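## Task

Pick up the wine glass from the table and hang it inverted on the rack, with its stem seated deep in a free curl and the glass touching only the wire. The task fails if the glass is thrown, dropped, or slides more than about a thumb's length in the grip. Handle every glass as breakable: a bump against something it was not already touching, as hard as a thumb-length drop, may fail the task, and any glass resting on its foot that tips over with no hand on it fails the task. The rack must stay upright. Nothing may end up on the floor. The result must hold without the robot's help, and at the end the grippers must release and withdraw.

## Robot and tools

Robot: two arms, left_arm and right_arm, each ending in a parallel gripper. All poses use one scene frame: origin on the table surface midway between the arms, +x out over the table, +z up, left_arm on the +y side. The names left and right do not refer to image sides. Joint ranges (rad), base to gripper: waist -2.618 to 3.054, shoulder 0.000 to 3.142, elbow 0.000 to 3.142, wrist pitch -1.571 to 1.571, wrist yaw -1.571 to 1.571, wrist roll -2.094 to 2.094. Elbows cannot quite straighten.

Gripper geometry: fingers extend along the gripper's +z axis and close along its y axis. end_effector_position is the spot between the pads, roughly 1 cm short of the fingertips.

Row format (shared by execute_actions and move): one flat list of 16 numbers covering both arms, always all 16 even if one arm is idle: left x, y, z, qw, qx, qy, qz, opening, then right x, y, z, qw, qx, qy, qz, opening. x, y, z are an absolute target position in metres in the scene frame; the quaternion is an absolute target orientation, w first, in the scene frame. Opening is -1 (closed) to +1 (fully open, 0.094 m). To hold an orientation steady, repeat the same quaternion every row rather than copying the reported one, which drifts. For an arm that should stay put, resend its last reported pose and the intended opening each call.

execute_actions(actions): a list of actions; each action is a list of up to 15 rows, one row per control step of 1/30 s; if fewer than 15, the last row is held for the rest. Each action lasts 0.5 s. An action is rejected for both arms if any target lies more than 0.6 m from that gripper's current position along any of its own axes; if the first action fails this against the latest reported state, or any action is malformed, nothing runs. An empty list just returns state and images.

move(target, speed, blocking): target is one 16-number row of absolute poses. Each gripper travels a straight line toward its pose, turning the short way; all paths finish together, lasting 0.5 to 10 s (cut off at 10 s). speed is the path top speed in m/s, 0.002 to 0.5, default 0.25; rotation is capped at twice that in rad/s. Openings are applied when the move starts. Paths ignore obstacles and the other arm. Real motion lags and may overshoot speed, especially near full reach. Faster contact hits harder; targets placed beyond a contact press harder. blocking=false returns after 0.5 s while motion continues; then use wait(0) or stop before sending new rows or moves.

wait(seconds): 0 to 10; lets the scene run with last commands held; returns early if a running move ends. stop(): brakes a running move (needs stopping room; fingers keep moving). zoom_image(camera, region): region [x0, y0, x1, y1] in pixels, max 504 by 504, of cam_head_left, cam_head_right, cam_high, cam_low, cam_left_wrist or cam_right_wrist (all 504x504). finished_scene(scene): ends the current scene by its number; irreversible; the result reports success and gives the next task.

Controller behaviour: each step the commanded pose is limited to within 70 mm and 16 degrees of the measured pose; position wins over orientation if both cannot be met. Far targets may need several actions; after an action the arm continues at most to its last clipped pose. Final positions are often a centimetre or more off, usually low. Printed hand positions can be inaccurate at long reach.

Reading results: state line gives each gripper position and quaternion. Hand target lines show where each arm is being driven. Step readings list positions; HELD with an arm label means part of that row was withheld. pose unreachable means the clearance check altered or blocked that arm's command. The move: line reports the ending (done, off_target, moving, held, fault) and limits (paced = pose clipped; held = steps blocked along the way, after which the arm may jump fast), plus each gripper's distance from its pose. If only one arm is named, the other finished. grip_measured is finger opening on the command scale (the last joint value is metres), off by up to about 1 mm per gripper. To hold something, command about 0.03 below grip_measured for a firm grip, less for lighter. Pad force is about 50 to 62 N, lower on thin parts under 2 mm; first contact can spike. FAULT lines mean an arm stopped. MOTOR HOT appears from 75 °C; at 90 °C that arm halts for 10 s; at 100 °C it goes limp and drops.

Avoid: dropping or throwing the glass, letting it slide in the grip, knocking glasses over or into things, tipping the rack, disturbing hanging glasses, pushing anything off the table, and arms colliding or pressing each other. Loose objects may occasionally get nudged. Finish by opening the gripper and backing away so the glass hangs on its own.

Each tool is called after "Call:" as a command line: name --argument value for each argument, lists and objects as JSON in quotes; but a table of rows of numbers goes row by row, as --pt "numbers of a row", without its own name.

## Session

Call:
execute_actions --actions '[]'

Scene clock: 0.00 s.
left_arm: end_effector_position=(+0.3379, +0.2278, +0.1923) grip_measured=+1.000 end_effector_quat_wxyz=(+0.623, -0.248, +0.723, +0.164) | right_arm: end_effector_position=(+0.4135, -0.3326, +0.3531) grip_measured=+1.000 end_effector_quat_wxyz=(+0.715, +0.218, +0.652, -0.127)
Joint positions: left_arm=[-0.693  1.304  0.586  0.198 -1.223 -0.566  0.094] | right_arm=[0.195 1.119 0.808 0.38  0.666 0.104 0.094]
Joint velocities: left_arm=[ 0.002 -0.007  0.012 -0.022  0.007  0.007  0.   ] | right_arm=[-0.002  0.002  0.012  0.037  0.037 -0.037  0.   ]
Motor temperatures (°C, as the motors report them): left_arm=[24 23 25 23 25 23] | right_arm=[23 23 24 22 22 22]
Hand target (left_arm): +0.338, +0.228, +0.198; +0.628, -0.255, +0.717, +0.161
Hand target (right_arm): +0.411, -0.333, +0.367; +0.727, +0.222, +0.638, -0.121

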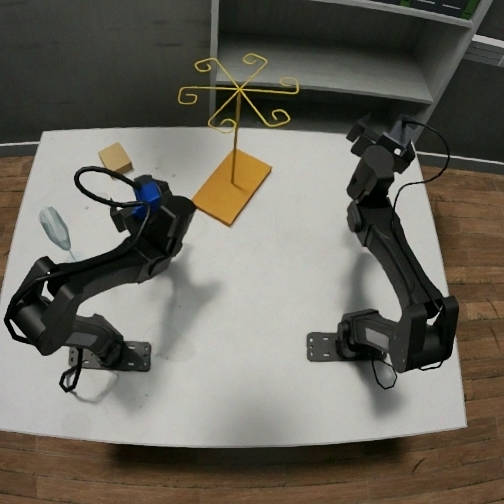

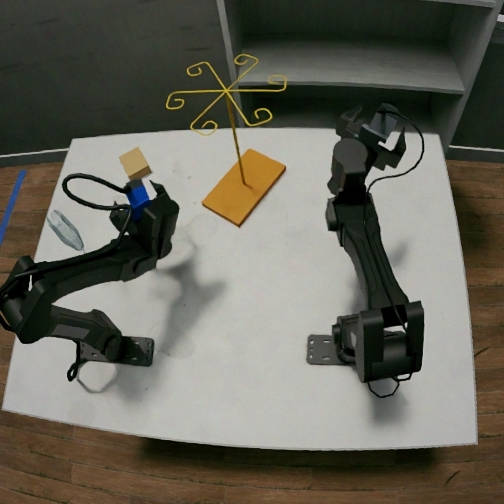

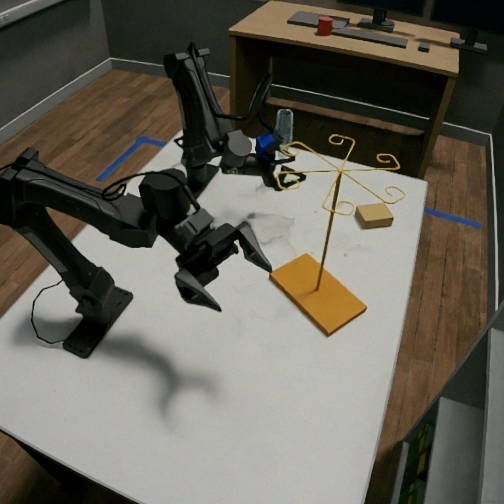

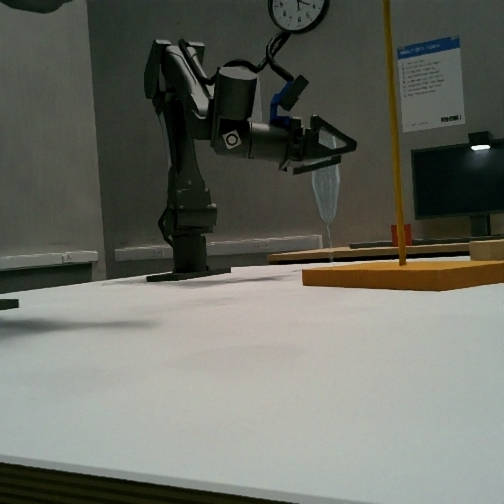

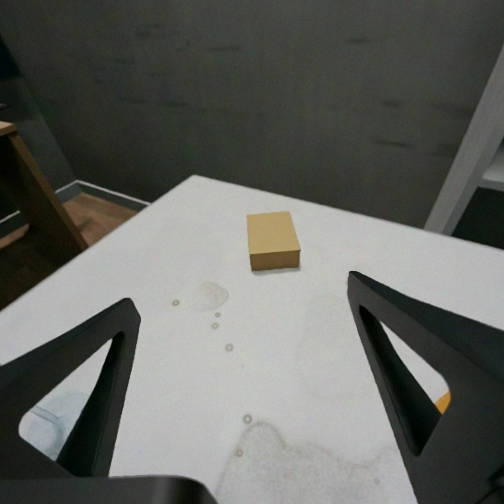

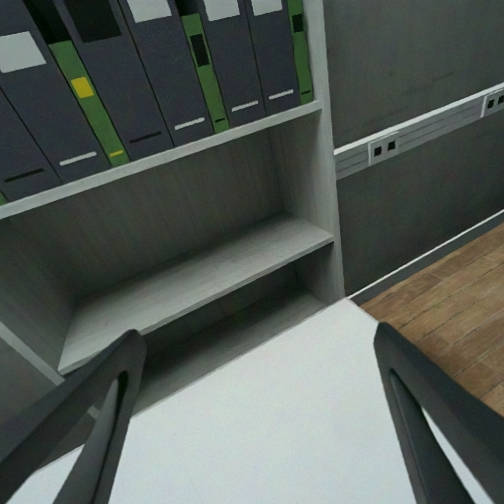

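Call:
zoom_image --camera "cam_head_left" --region '[0, 40, 320, 300]'

Call:
zoom_image --camera "cam_low" --region '[250, 80, 450, 300]'

Call:
zoom_image --camera "cam_high" --region '[220, 80, 460, 340]'

Region (0, 40, 320, 300) of cam_head_left's 504x504 image, scaled by 1.575, with more detail than that image has; it fills the top 410 rows of this view, and the rest is white.

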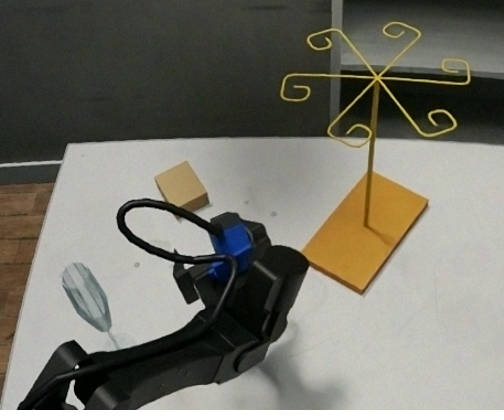

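Region (250, 80, 450, 300) of cam_low's 504x504 image, scaled by 2.291, with more detail than that image has; it fills the left 458 columns of this view, and the rest is white.

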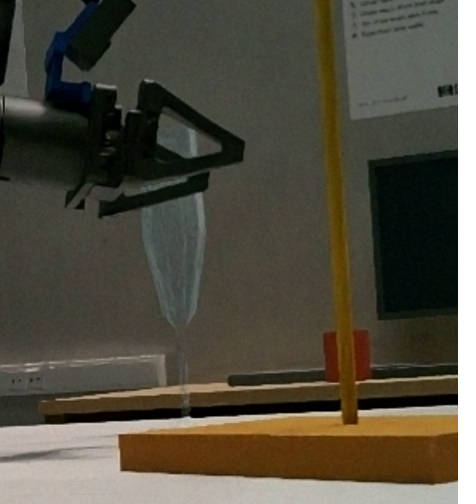

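Region (220, 80, 460, 340) of cam_high's 504x504 image, scaled by 1.938, with more detail than that image has; it fills the left 465 columns of this view, and the rest is white.

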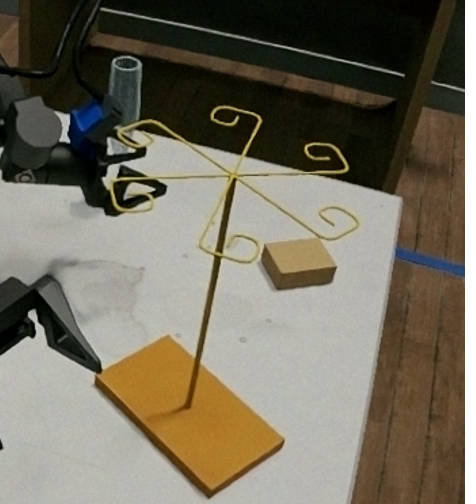

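Call:
move --target '[0.28,0.08,0.22,0.623,-0.248,0.723,0.164,1,0.25,-0.40,0.35,0.715,0.218,0.652,-0.127,1]'

Scene clock: 64.57 s.
left_arm: end_effector_position=(+0.2799, +0.0773, +0.2137) grip_measured=+1.000 end_effector_quat_wxyz=(+0.609, -0.217, +0.751, +0.136) | right_arm: end_effector_position=(+0.2532, -0.4013, +0.3362) grip_measured=+1.000 end_effector_quat_wxyz=(+0.700, +0.226, +0.666, -0.124)
Joint positions: left_arm=[-1.189  1.846  1.381 -1.539 -1.325 -2.077  0.094] | right_arm=[-0.423  0.383  0.622 -0.229  0.052  0.151  0.094]
Joint velocities: left_arm=[-0.002 -0.012 -0.017 -0.022 -0.022 -0.037  0.   ] | right_arm=[-0.012  0.007 -0.027 -0.037  0.037  0.007  0.   ]
Motor temperatures (°C, as the motors report them): left_arm=[24 25 29 26 25 23] | right_arm=[23 24 27 29 22 22]
Hand target (left_arm): +0.284, +0.078, +0.221; +0.613, -0.223, +0.745, +0.137
Hand target (right_arm): +0.248, -0.399, +0.350; +0.714, +0.222, +0.652, -0.124
Off the commanded pose (left_arm): 0.007 m, 6 deg.
Off the commanded pose (right_arm): 0.014 m, 3 deg.
joint sent to its limit (left arm) — the command would take joint 4 (wrist pitch) past its lower limit and joint 6 (wrist roll) past its lower limit, so those joints were sent only as far as their limits.
move: off_target (left_arm, right_arm)

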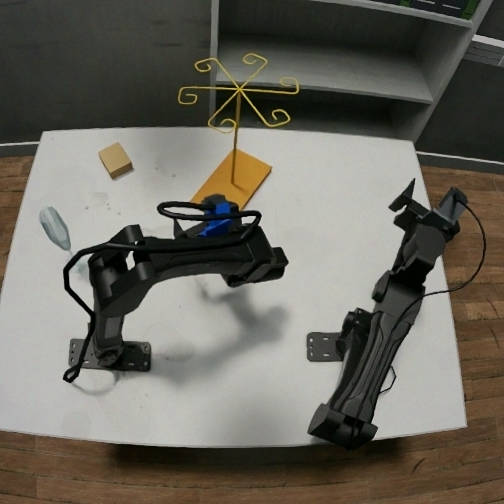

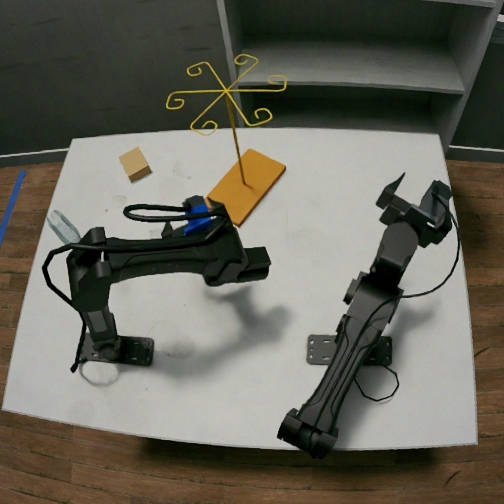

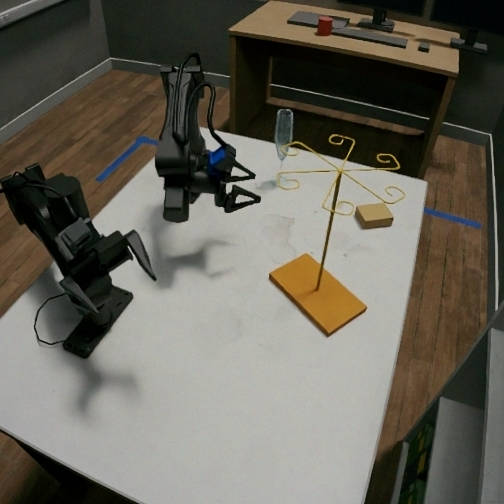

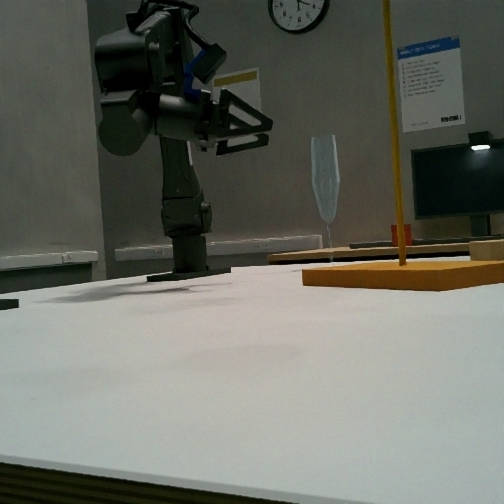

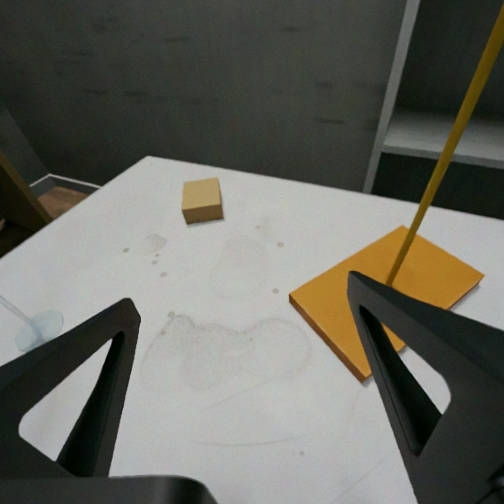

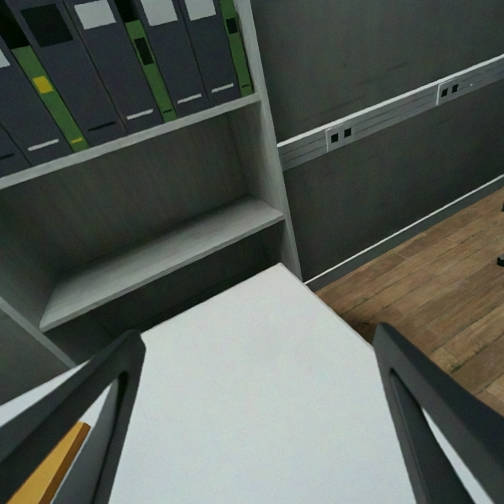

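Call:
move --target '[0.24,0.34,0.33,0.593,-0.384,0.593,0.384,1,0.25,-0.40,0.35,0.715,0.218,0.652,-0.127,1]'

Scene clock: 168.33 s.
left_arm: end_effector_position=(+0.2362, +0.3373, +0.3249) grip_measured=+1.000 end_effector_quat_wxyz=(+0.619, -0.345, +0.633, +0.313) | right_arm: end_effector_position=(+0.2532, -0.4013, +0.3347) grip_measured=+1.000 end_effector_quat_wxyz=(+0.698, +0.226, +0.668, -0.123)
Joint positions: left_arm=[-0.62   1.138  1.072 -1.553 -1.532 -1.65   0.094] | right_arm=[-0.423  0.383  0.622 -0.235  0.052  0.151  0.094]
Joint velocities: left_arm=[ 0.017 -0.012  0.002 -0.051 -0.022  0.022  0.   ] | right_arm=[ 0.007  0.002  0.012  0.007  0.022 -0.139  0.   ]
Motor temperatures (°C, as the motors report them): left_arm=[24 27 30 24 26 23] | right_arm=[23 23 28 33 22 22]
Hand target (left_arm): +0.235, +0.340, +0.329; +0.621, -0.334, +0.628, +0.330
Hand target (right_arm): +0.250, -0.400, +0.350; +0.715, +0.218, +0.652, -0.127
Off the commanded pose (left_arm): 0.007 m, 11 deg.
Off the commanded pose (right_arm): 0.016 m, 3 deg.
joint sent to its limit (left arm) — the command would take joint 4 (wrist pitch) past its lower limit, so that joint was sent only as far as its limit.
move: off_target (left_arm, right_arm); limits=paced

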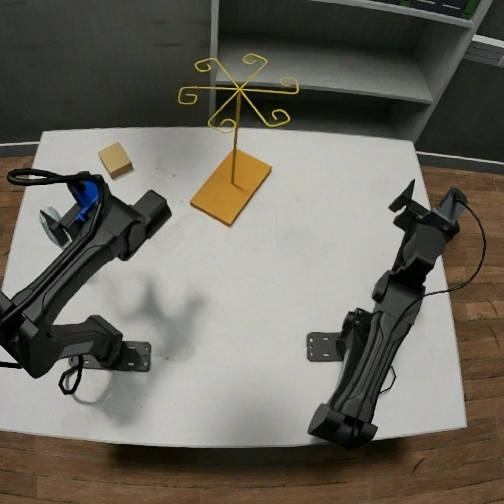

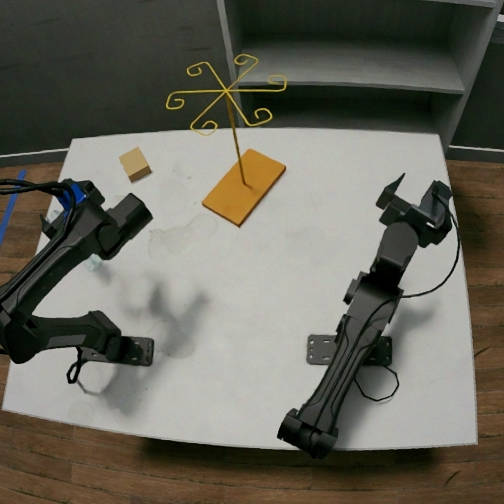

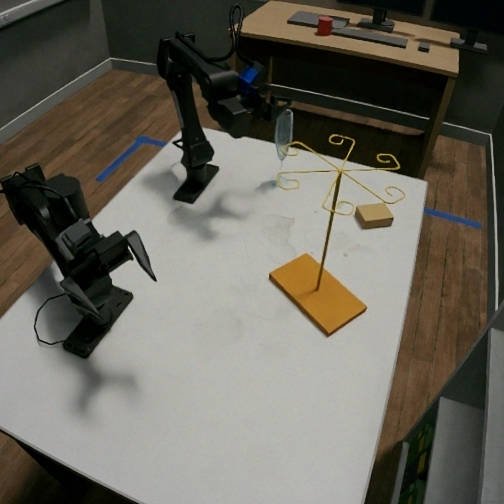

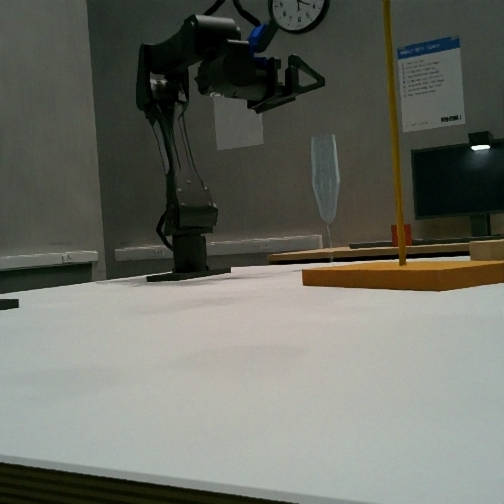

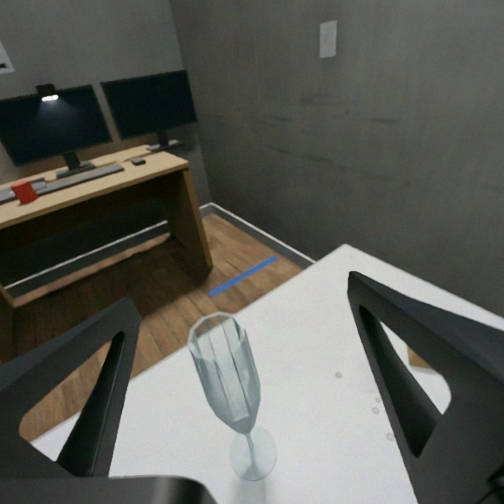

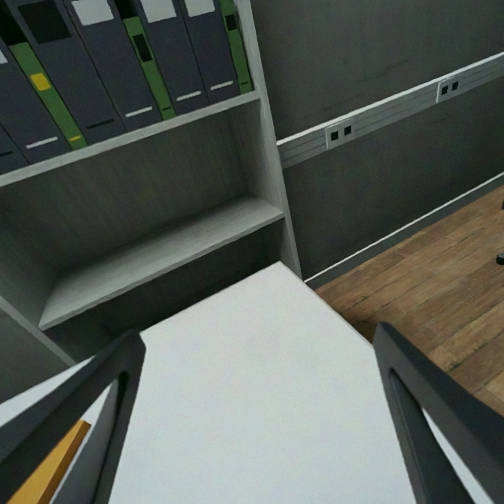

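Call:
move --target '[0.28,0.35,0.30,0.529,-0.469,0.529,0.469,1,0.25,-0.40,0.35,0.715,0.218,0.652,-0.127,1]'

Call:
move --target '[0.28,0.35,0.172,0.529,-0.469,0.529,0.469,1,0.25,-0.40,0.35,0.715,0.218,0.652,-0.127,1]' --speed 0.15

Scene clock: 206.70 s.
left_arm: end_effector_position=(+0.2781, +0.3492, +0.2927) grip_measured=+1.000 end_effector_quat_wxyz=(+0.565, -0.397, +0.619, +0.375) | right_arm: end_effector_position=(+0.2532, -0.4013, +0.3344) grip_measured=+1.000 end_effector_quat_wxyz=(+0.697, +0.226, +0.669, -0.123)
Joint positions: left_arm=[-0.448  1.432  1.173 -1.553 -1.487 -1.796  0.094] | right_arm=[-0.423  0.383  0.622 -0.236  0.052  0.151  0.094]
Joint velocities: left_arm=[ 0.002  0.002 -0.012 -0.022  0.081 -0.007  0.   ] | right_arm=[ 0.017  0.002  0.002  0.022 -0.007 -0.066  0.   ]
Motor temperatures (°C, as the motors report them): left_arm=[24 25 29 24 26 23] | right_arm=[23 23 28 36 22 22]
Hand target (left_arm): +0.280, +0.351, +0.301; +0.571, -0.404, +0.610, +0.373
Hand target (right_arm): +0.250, -0.400, +0.350; +0.715, +0.218, +0.652, -0.127
Off the commanded pose (left_arm): 0.008 m, 18 deg; orientation clipped at the last step of the last action.
Off the commanded pose (right_arm): 0.016 m, 3 deg.
joint sent to its limit (left arm) — the command would take joint 4 (wrist pitch) past its lower limit, so that joint was sent only as far as its limit.
move: off_target (left_arm, right_arm); limits=paced

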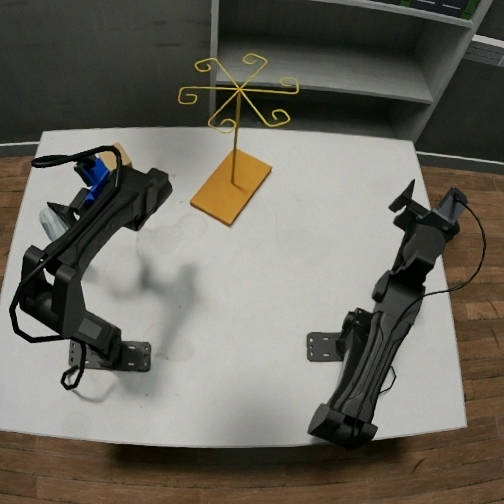

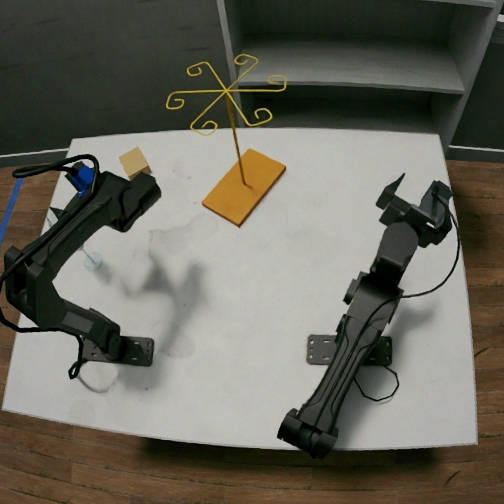

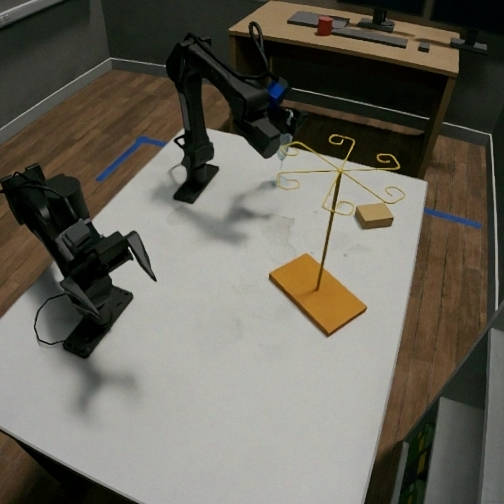

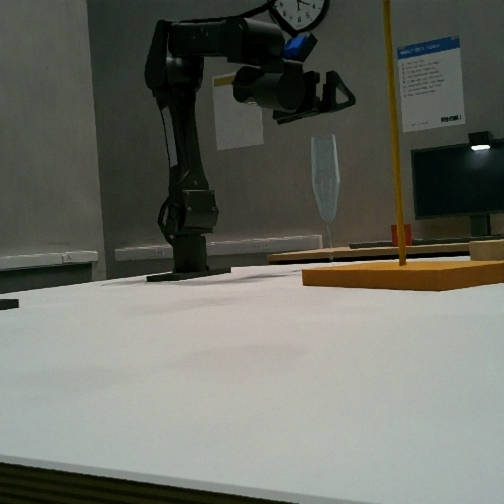

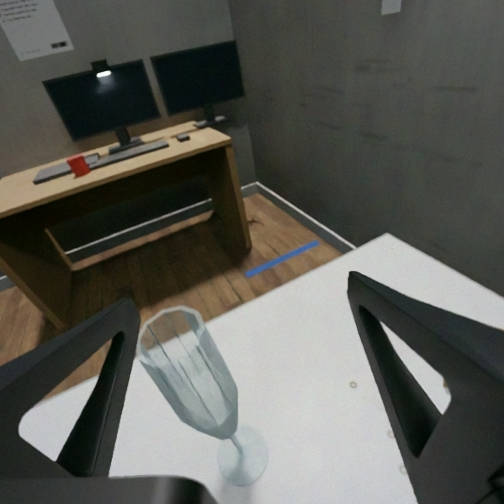

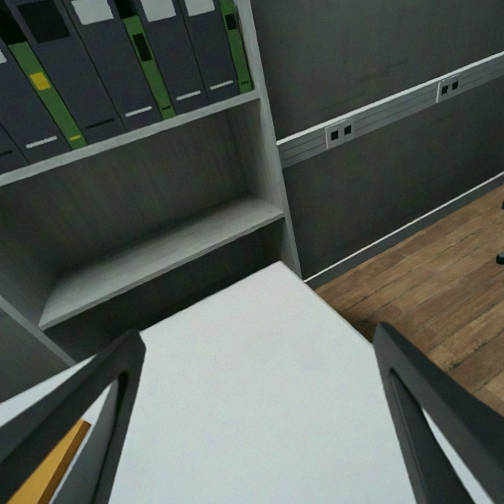

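Scene clock: 208.23 s.
left_arm: end_effector_position=(+0.2813, +0.3469, +0.1751) grip_measured=+1.000 end_effector_quat_wxyz=(+0.514, -0.429, +0.631, +0.392) | right_arm: end_effector_position=(+0.2532, -0.4013, +0.3344) grip_measured=+1.000 end_effector_quat_wxyz=(+0.697, +0.226, +0.669, -0.123)
Joint positions: left_arm=[-0.439  1.693  0.972 -1.403 -1.377 -2.078  0.094] | right_arm=[-0.423  0.383  0.622 -0.236  0.052  0.151  0.094]
Joint velocities: left_arm=[-0.002  0.002  0.007 -0.007  0.022 -0.037  0.   ] | right_arm=[ 0.012 -0.002  0.007  0.066 -0.022  0.037  0.   ]
Motor temperatures (°C, as the motors report them): left_arm=[24 25 29 24 26 23] | right_arm=[23 23 28 36 22 22]
Hand target (left_arm): +0.281, +0.350, +0.172; +0.519, -0.435, +0.624, +0.391
Hand target (right_arm): +0.250, -0.400, +0.350; +0.715, +0.218, +0.652, -0.127
Off the commanded pose (left_arm): 0.005 m, 15 deg.
Off the commanded pose (right_arm): 0.016 m, 3 deg.
joint sent to its limit (left arm) — the command would take joint 6 (wrist roll) past its lower limit, so that joint was sent only as far as its limit.
move: off_target (left_arm, right_arm)

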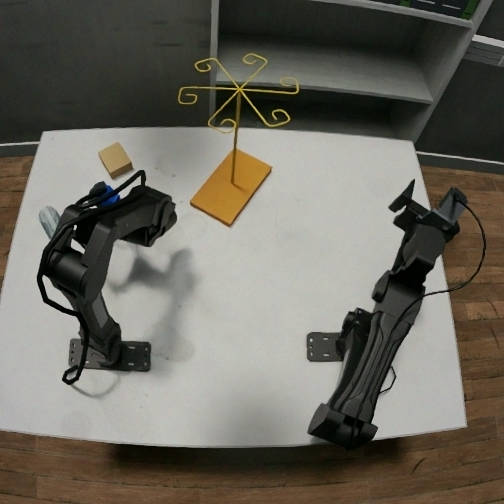

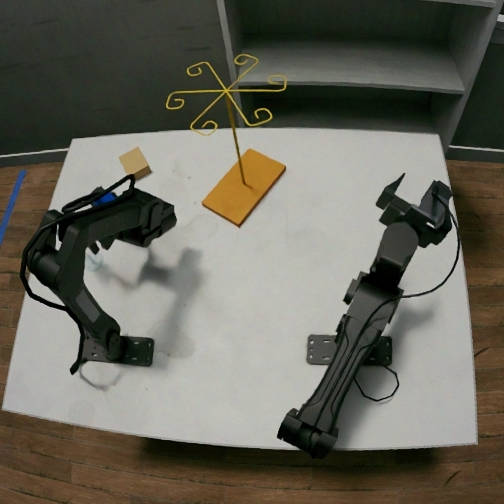

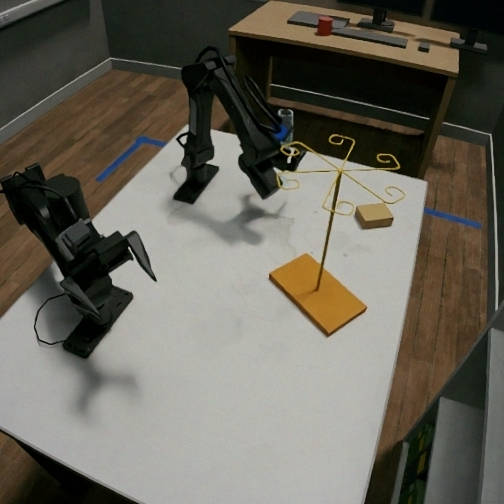

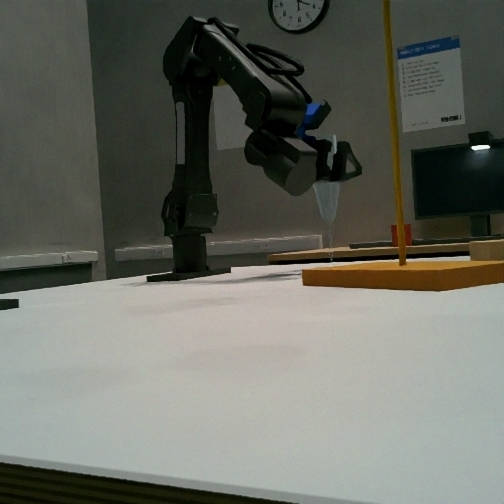

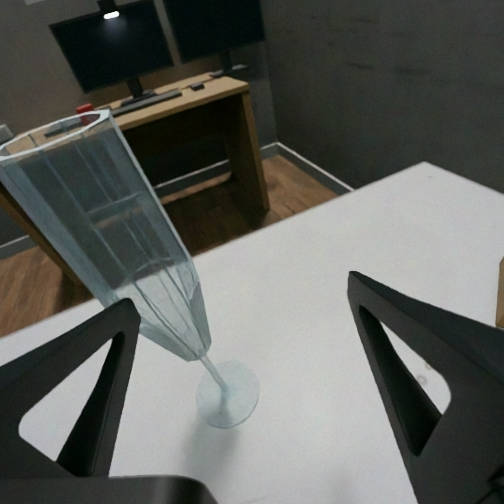

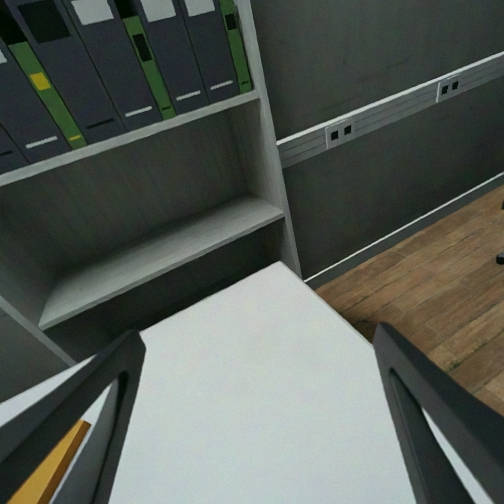

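Call:
move --target '[0.285,0.29,0.19,0.57,-0.41,0.6,0.39,1,0.25,-0.40,0.35,0.715,0.218,0.652,-0.127,1]' --speed 0.1

Call:
move --target '[0.27,0.32,0.30,0.584,-0.399,0.584,0.399,1,0.25,-0.40,0.35,0.715,0.218,0.652,-0.127,1]' --speed 0.15

Call:
move --target '[0.25,0.39,0.30,0.584,-0.399,0.584,0.399,1,0.25,-0.40,0.35,0.715,0.218,0.652,-0.127,1]' --speed 0.15

Scene clock: 283.40 s.
left_arm: end_effector_position=(+0.2844, +0.2942, +0.1774) grip_measured=+1.000 end_effector_quat_wxyz=(+0.541, -0.368, +0.675, +0.342) | right_arm: end_effector_position=(+0.2532, -0.4013, +0.3344) grip_measured=+1.000 end_effector_quat_wxyz=(+0.697, +0.226, +0.669, -0.123)
Joint positions: left_arm=[-0.638  1.672  0.972 -1.431 -1.354 -2.079  0.094] | right_arm=[-0.423  0.383  0.622 -0.236  0.052  0.151  0.094]
Joint velocities: left_arm=[-0.007  0.007 -0.017 -0.051  0.066 -0.007  0.   ] | right_arm=[-0.007  0.002 -0.007  0.022 -0.051  0.037  0.   ]
Motor temperatures (°C, as the motors report them): left_arm=[24 26 28 24 26 23] | right_arm=[23 23 28 38 22 22]
Hand target (left_arm): +0.286, +0.291, +0.190; +0.553, -0.375, +0.669, +0.327
Hand target (right_arm): +0.250, -0.400, +0.350; +0.715, +0.218, +0.652, -0.127
Off the commanded pose (left_arm): 0.013 m, 12 deg.
Off the commanded pose (right_arm): 0.016 m, 3 deg.
joint sent to its limit (left arm) — the command would take joint 6 (wrist roll) past its lower limit, so that joint was sent only as far as its limit.
move: off_target (left_arm, right_arm)

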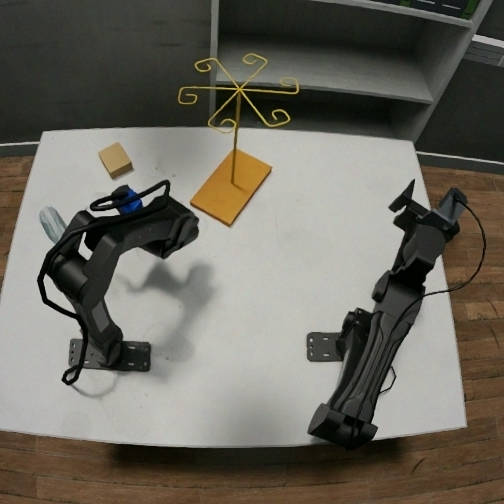

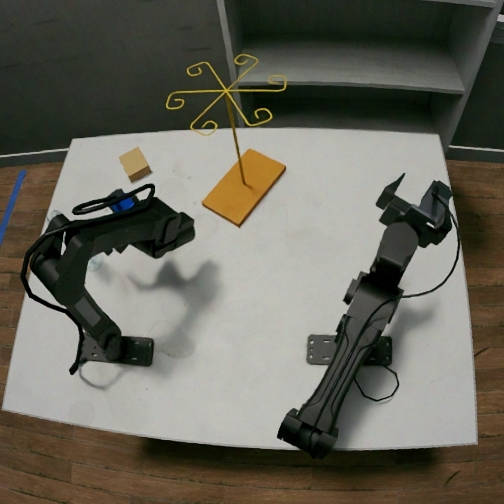

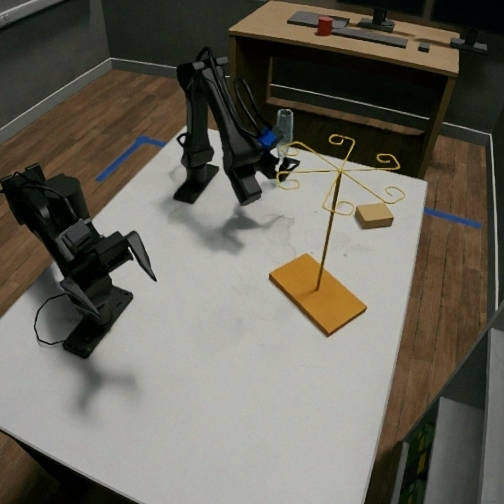

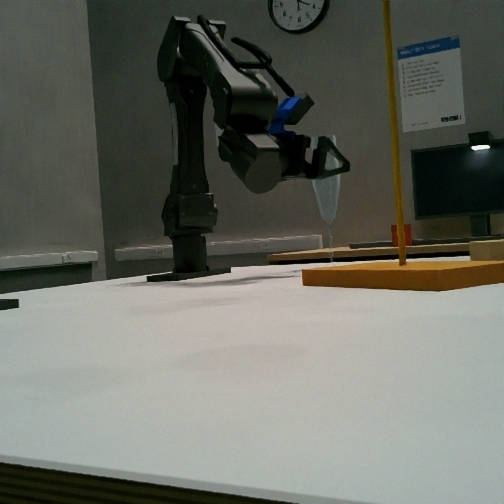

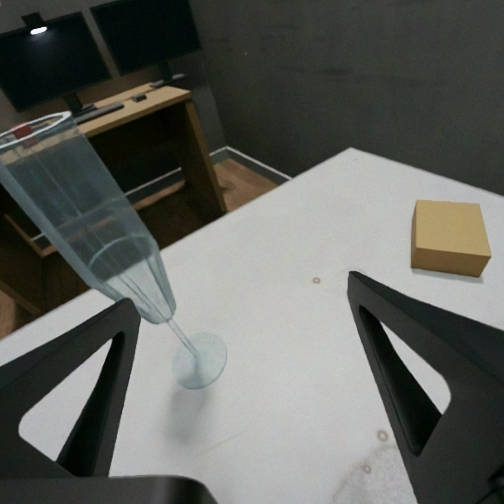

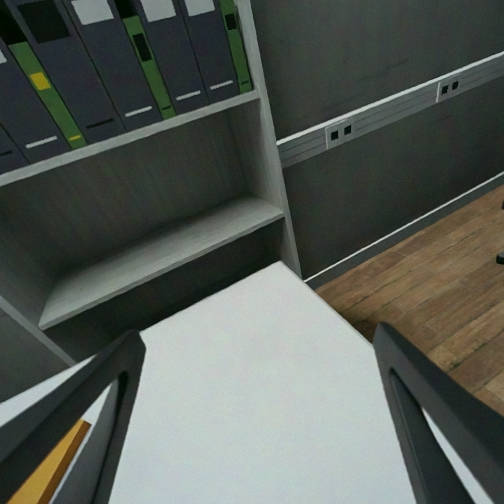

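Scene clock: 284.83 s.
left_arm: end_effector_position=(+0.2702, +0.3168, +0.2860) grip_measured=+1.000 end_effector_quat_wxyz=(+0.596, -0.351, +0.644, +0.326) | right_arm: end_effector_position=(+0.2532, -0.4013, +0.3344) grip_measured=+1.000 end_effector_quat_wxyz=(+0.697, +0.226, +0.669, -0.123)
Joint positions: left_arm=[-0.605  1.362  1.085 -1.546 -1.491 -1.822  0.094] | right_arm=[-0.423  0.383  0.622 -0.236  0.052  0.151  0.094]
Joint velocities: left_arm=[-0.007 -0.012 -0.007  0.022 -0.037 -0.007  0.   ] | right_arm=[-0.012  0.002  0.007  0.081 -0.022 -0.037  0.   ]
Motor temperatures (°C, as the motors report them): left_arm=[24 26 28 24 26 23] | right_arm=[23 23 28 38 22 22]
Hand target (left_arm): +0.269, +0.321, +0.299; +0.605, -0.351, +0.634, +0.329
Hand target (right_arm): +0.250, -0.400, +0.350; +0.715, +0.218, +0.652, -0.127
Off the commanded pose (left_arm): 0.014 m, 12 deg.
Off the commanded pose (right_arm): 0.016 m, 3 deg.
joint sent to its limit (left arm) — the command would take joint 4 (wrist pitch) past its lower limit, so that joint was sent only as far as its limit.
move: off_target (left_arm, right_arm)

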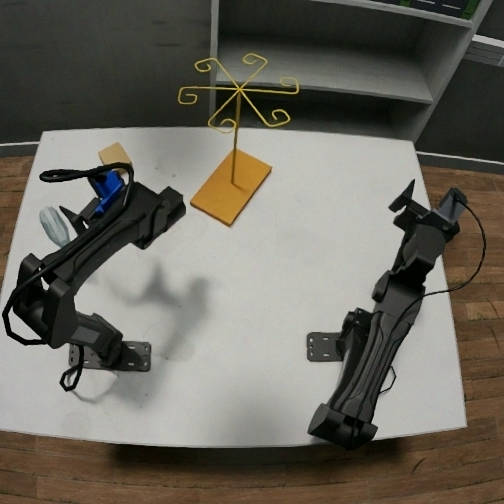

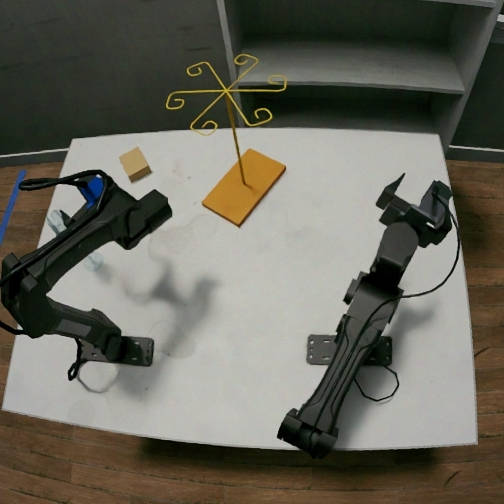

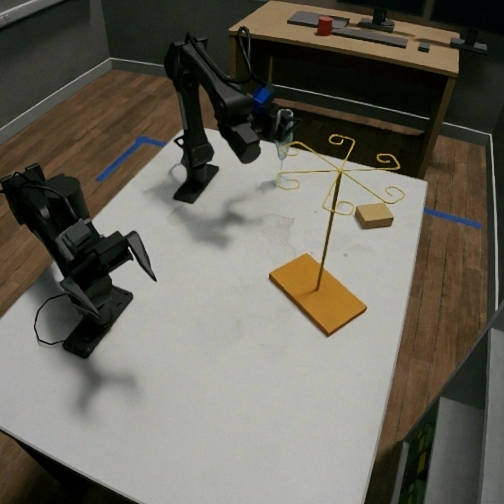

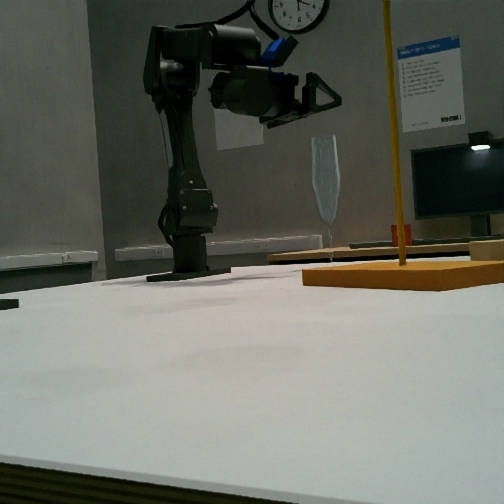

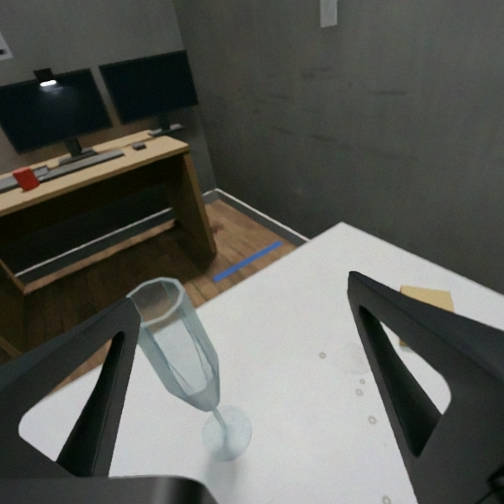

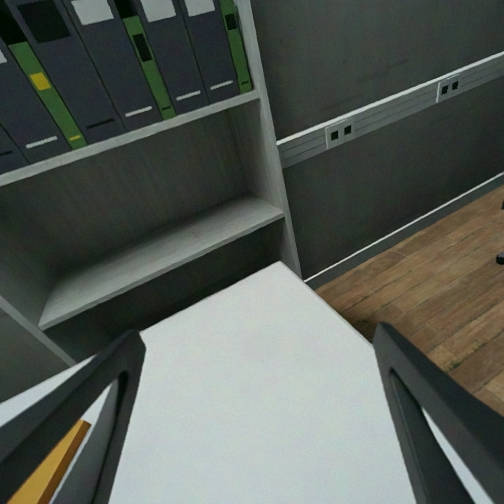

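Scene clock: 285.90 s.
left_arm: end_effector_position=(+0.2512, +0.3853, +0.2934) grip_measured=+1.000 end_effector_quat_wxyz=(+0.563, -0.411, +0.583, +0.418) | right_arm: end_effector_position=(+0.2532, -0.4013, +0.3344) grip_measured=+1.000 end_effector_quat_wxyz=(+0.697, +0.226, +0.669, -0.123)
Joint positions: left_arm=[-0.336  1.333  1.055 -1.469 -1.552 -1.722  0.094] | right_arm=[-0.423  0.383  0.622 -0.236  0.052  0.151  0.094]
Joint velocities: left_arm=[-0.022  0.012 -0.007  0.037 -0.051  0.11   0.   ] | right_arm=[-0.002 -0.007  0.012  0.022  0.007  0.007  0.   ]
Motor temperatures (°C, as the motors report them): left_arm=[24 26 28 24 26 23] | right_arm=[23 23 28 38 22 22]
Hand target (left_arm): +0.248, +0.389, +0.300; +0.574, -0.414, +0.570, +0.418
Hand target (right_arm): +0.250, -0.400, +0.350; +0.715, +0.218, +0.652, -0.127
Off the commanded pose (left_arm): 0.008 m, 4 deg.
Off the commanded pose (right_arm): 0.016 m, 3 deg.
joint sent to its limit (left arm) — the command would take joint 5 (wrist yaw) past its lower limit, so that joint was sent only as far as its limit.
move: off_target (left_arm, right_arm)

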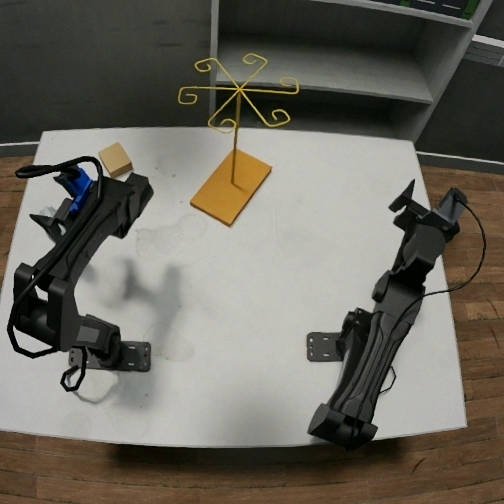

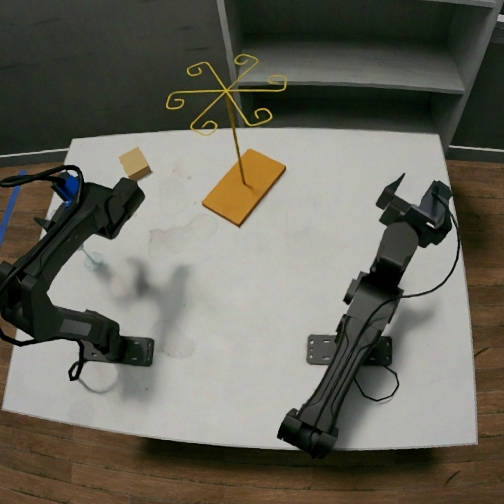

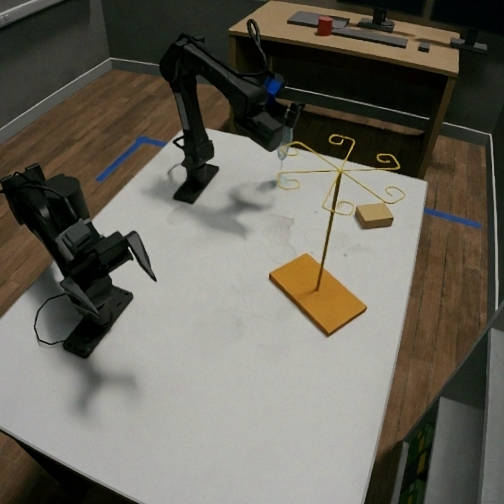

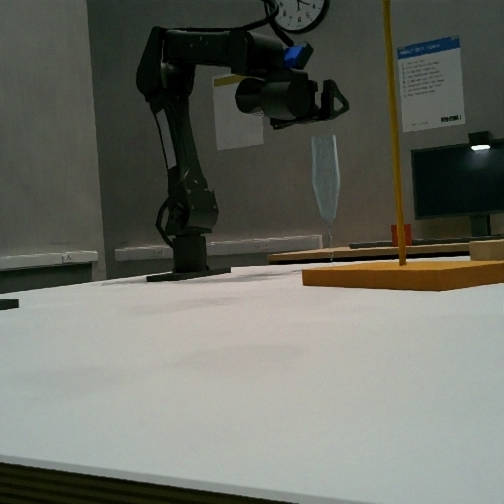

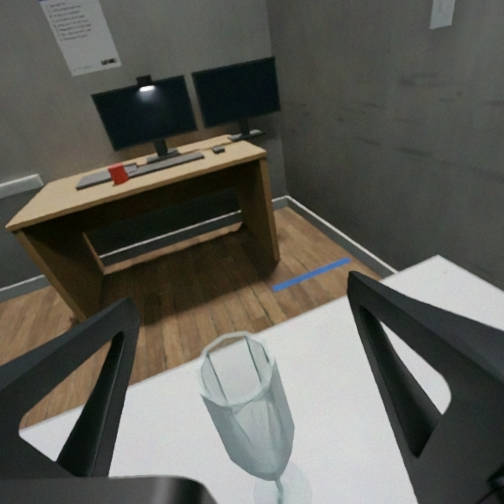

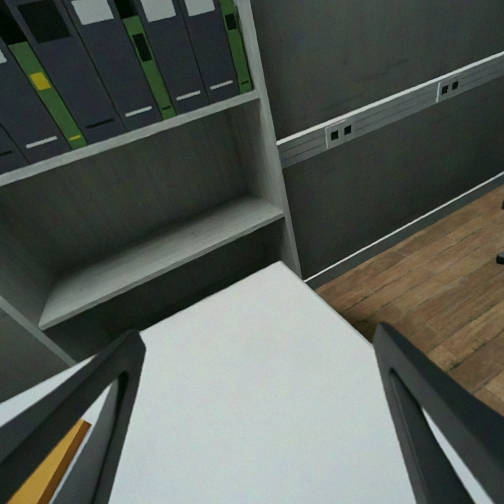

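Call:
zoom_image --camera "cam_head_left" --region '[0, 140, 180, 300]'

Call:
zoom_image --camera "cam_high" --region '[200, 40, 360, 220]'

Region (0, 140, 180, 300) of cam_head_left's 504x504 image, scaled by 2.800, with more detail than that image has.

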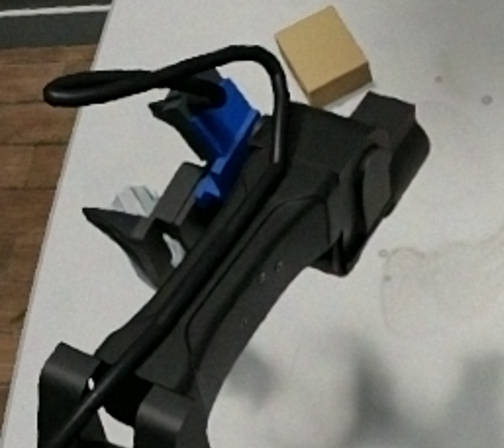

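Region (200, 40, 360, 220) of cam_high's 504x504 image, scaled by 2.800, with more detail than that image has.

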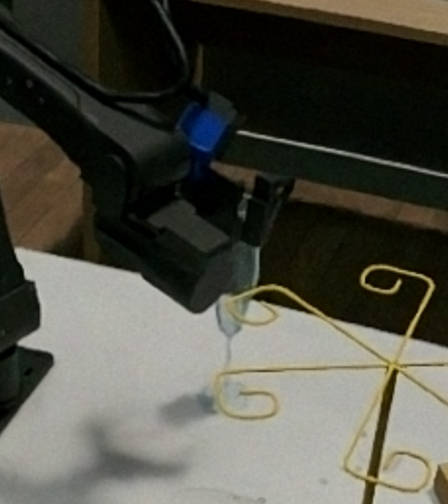

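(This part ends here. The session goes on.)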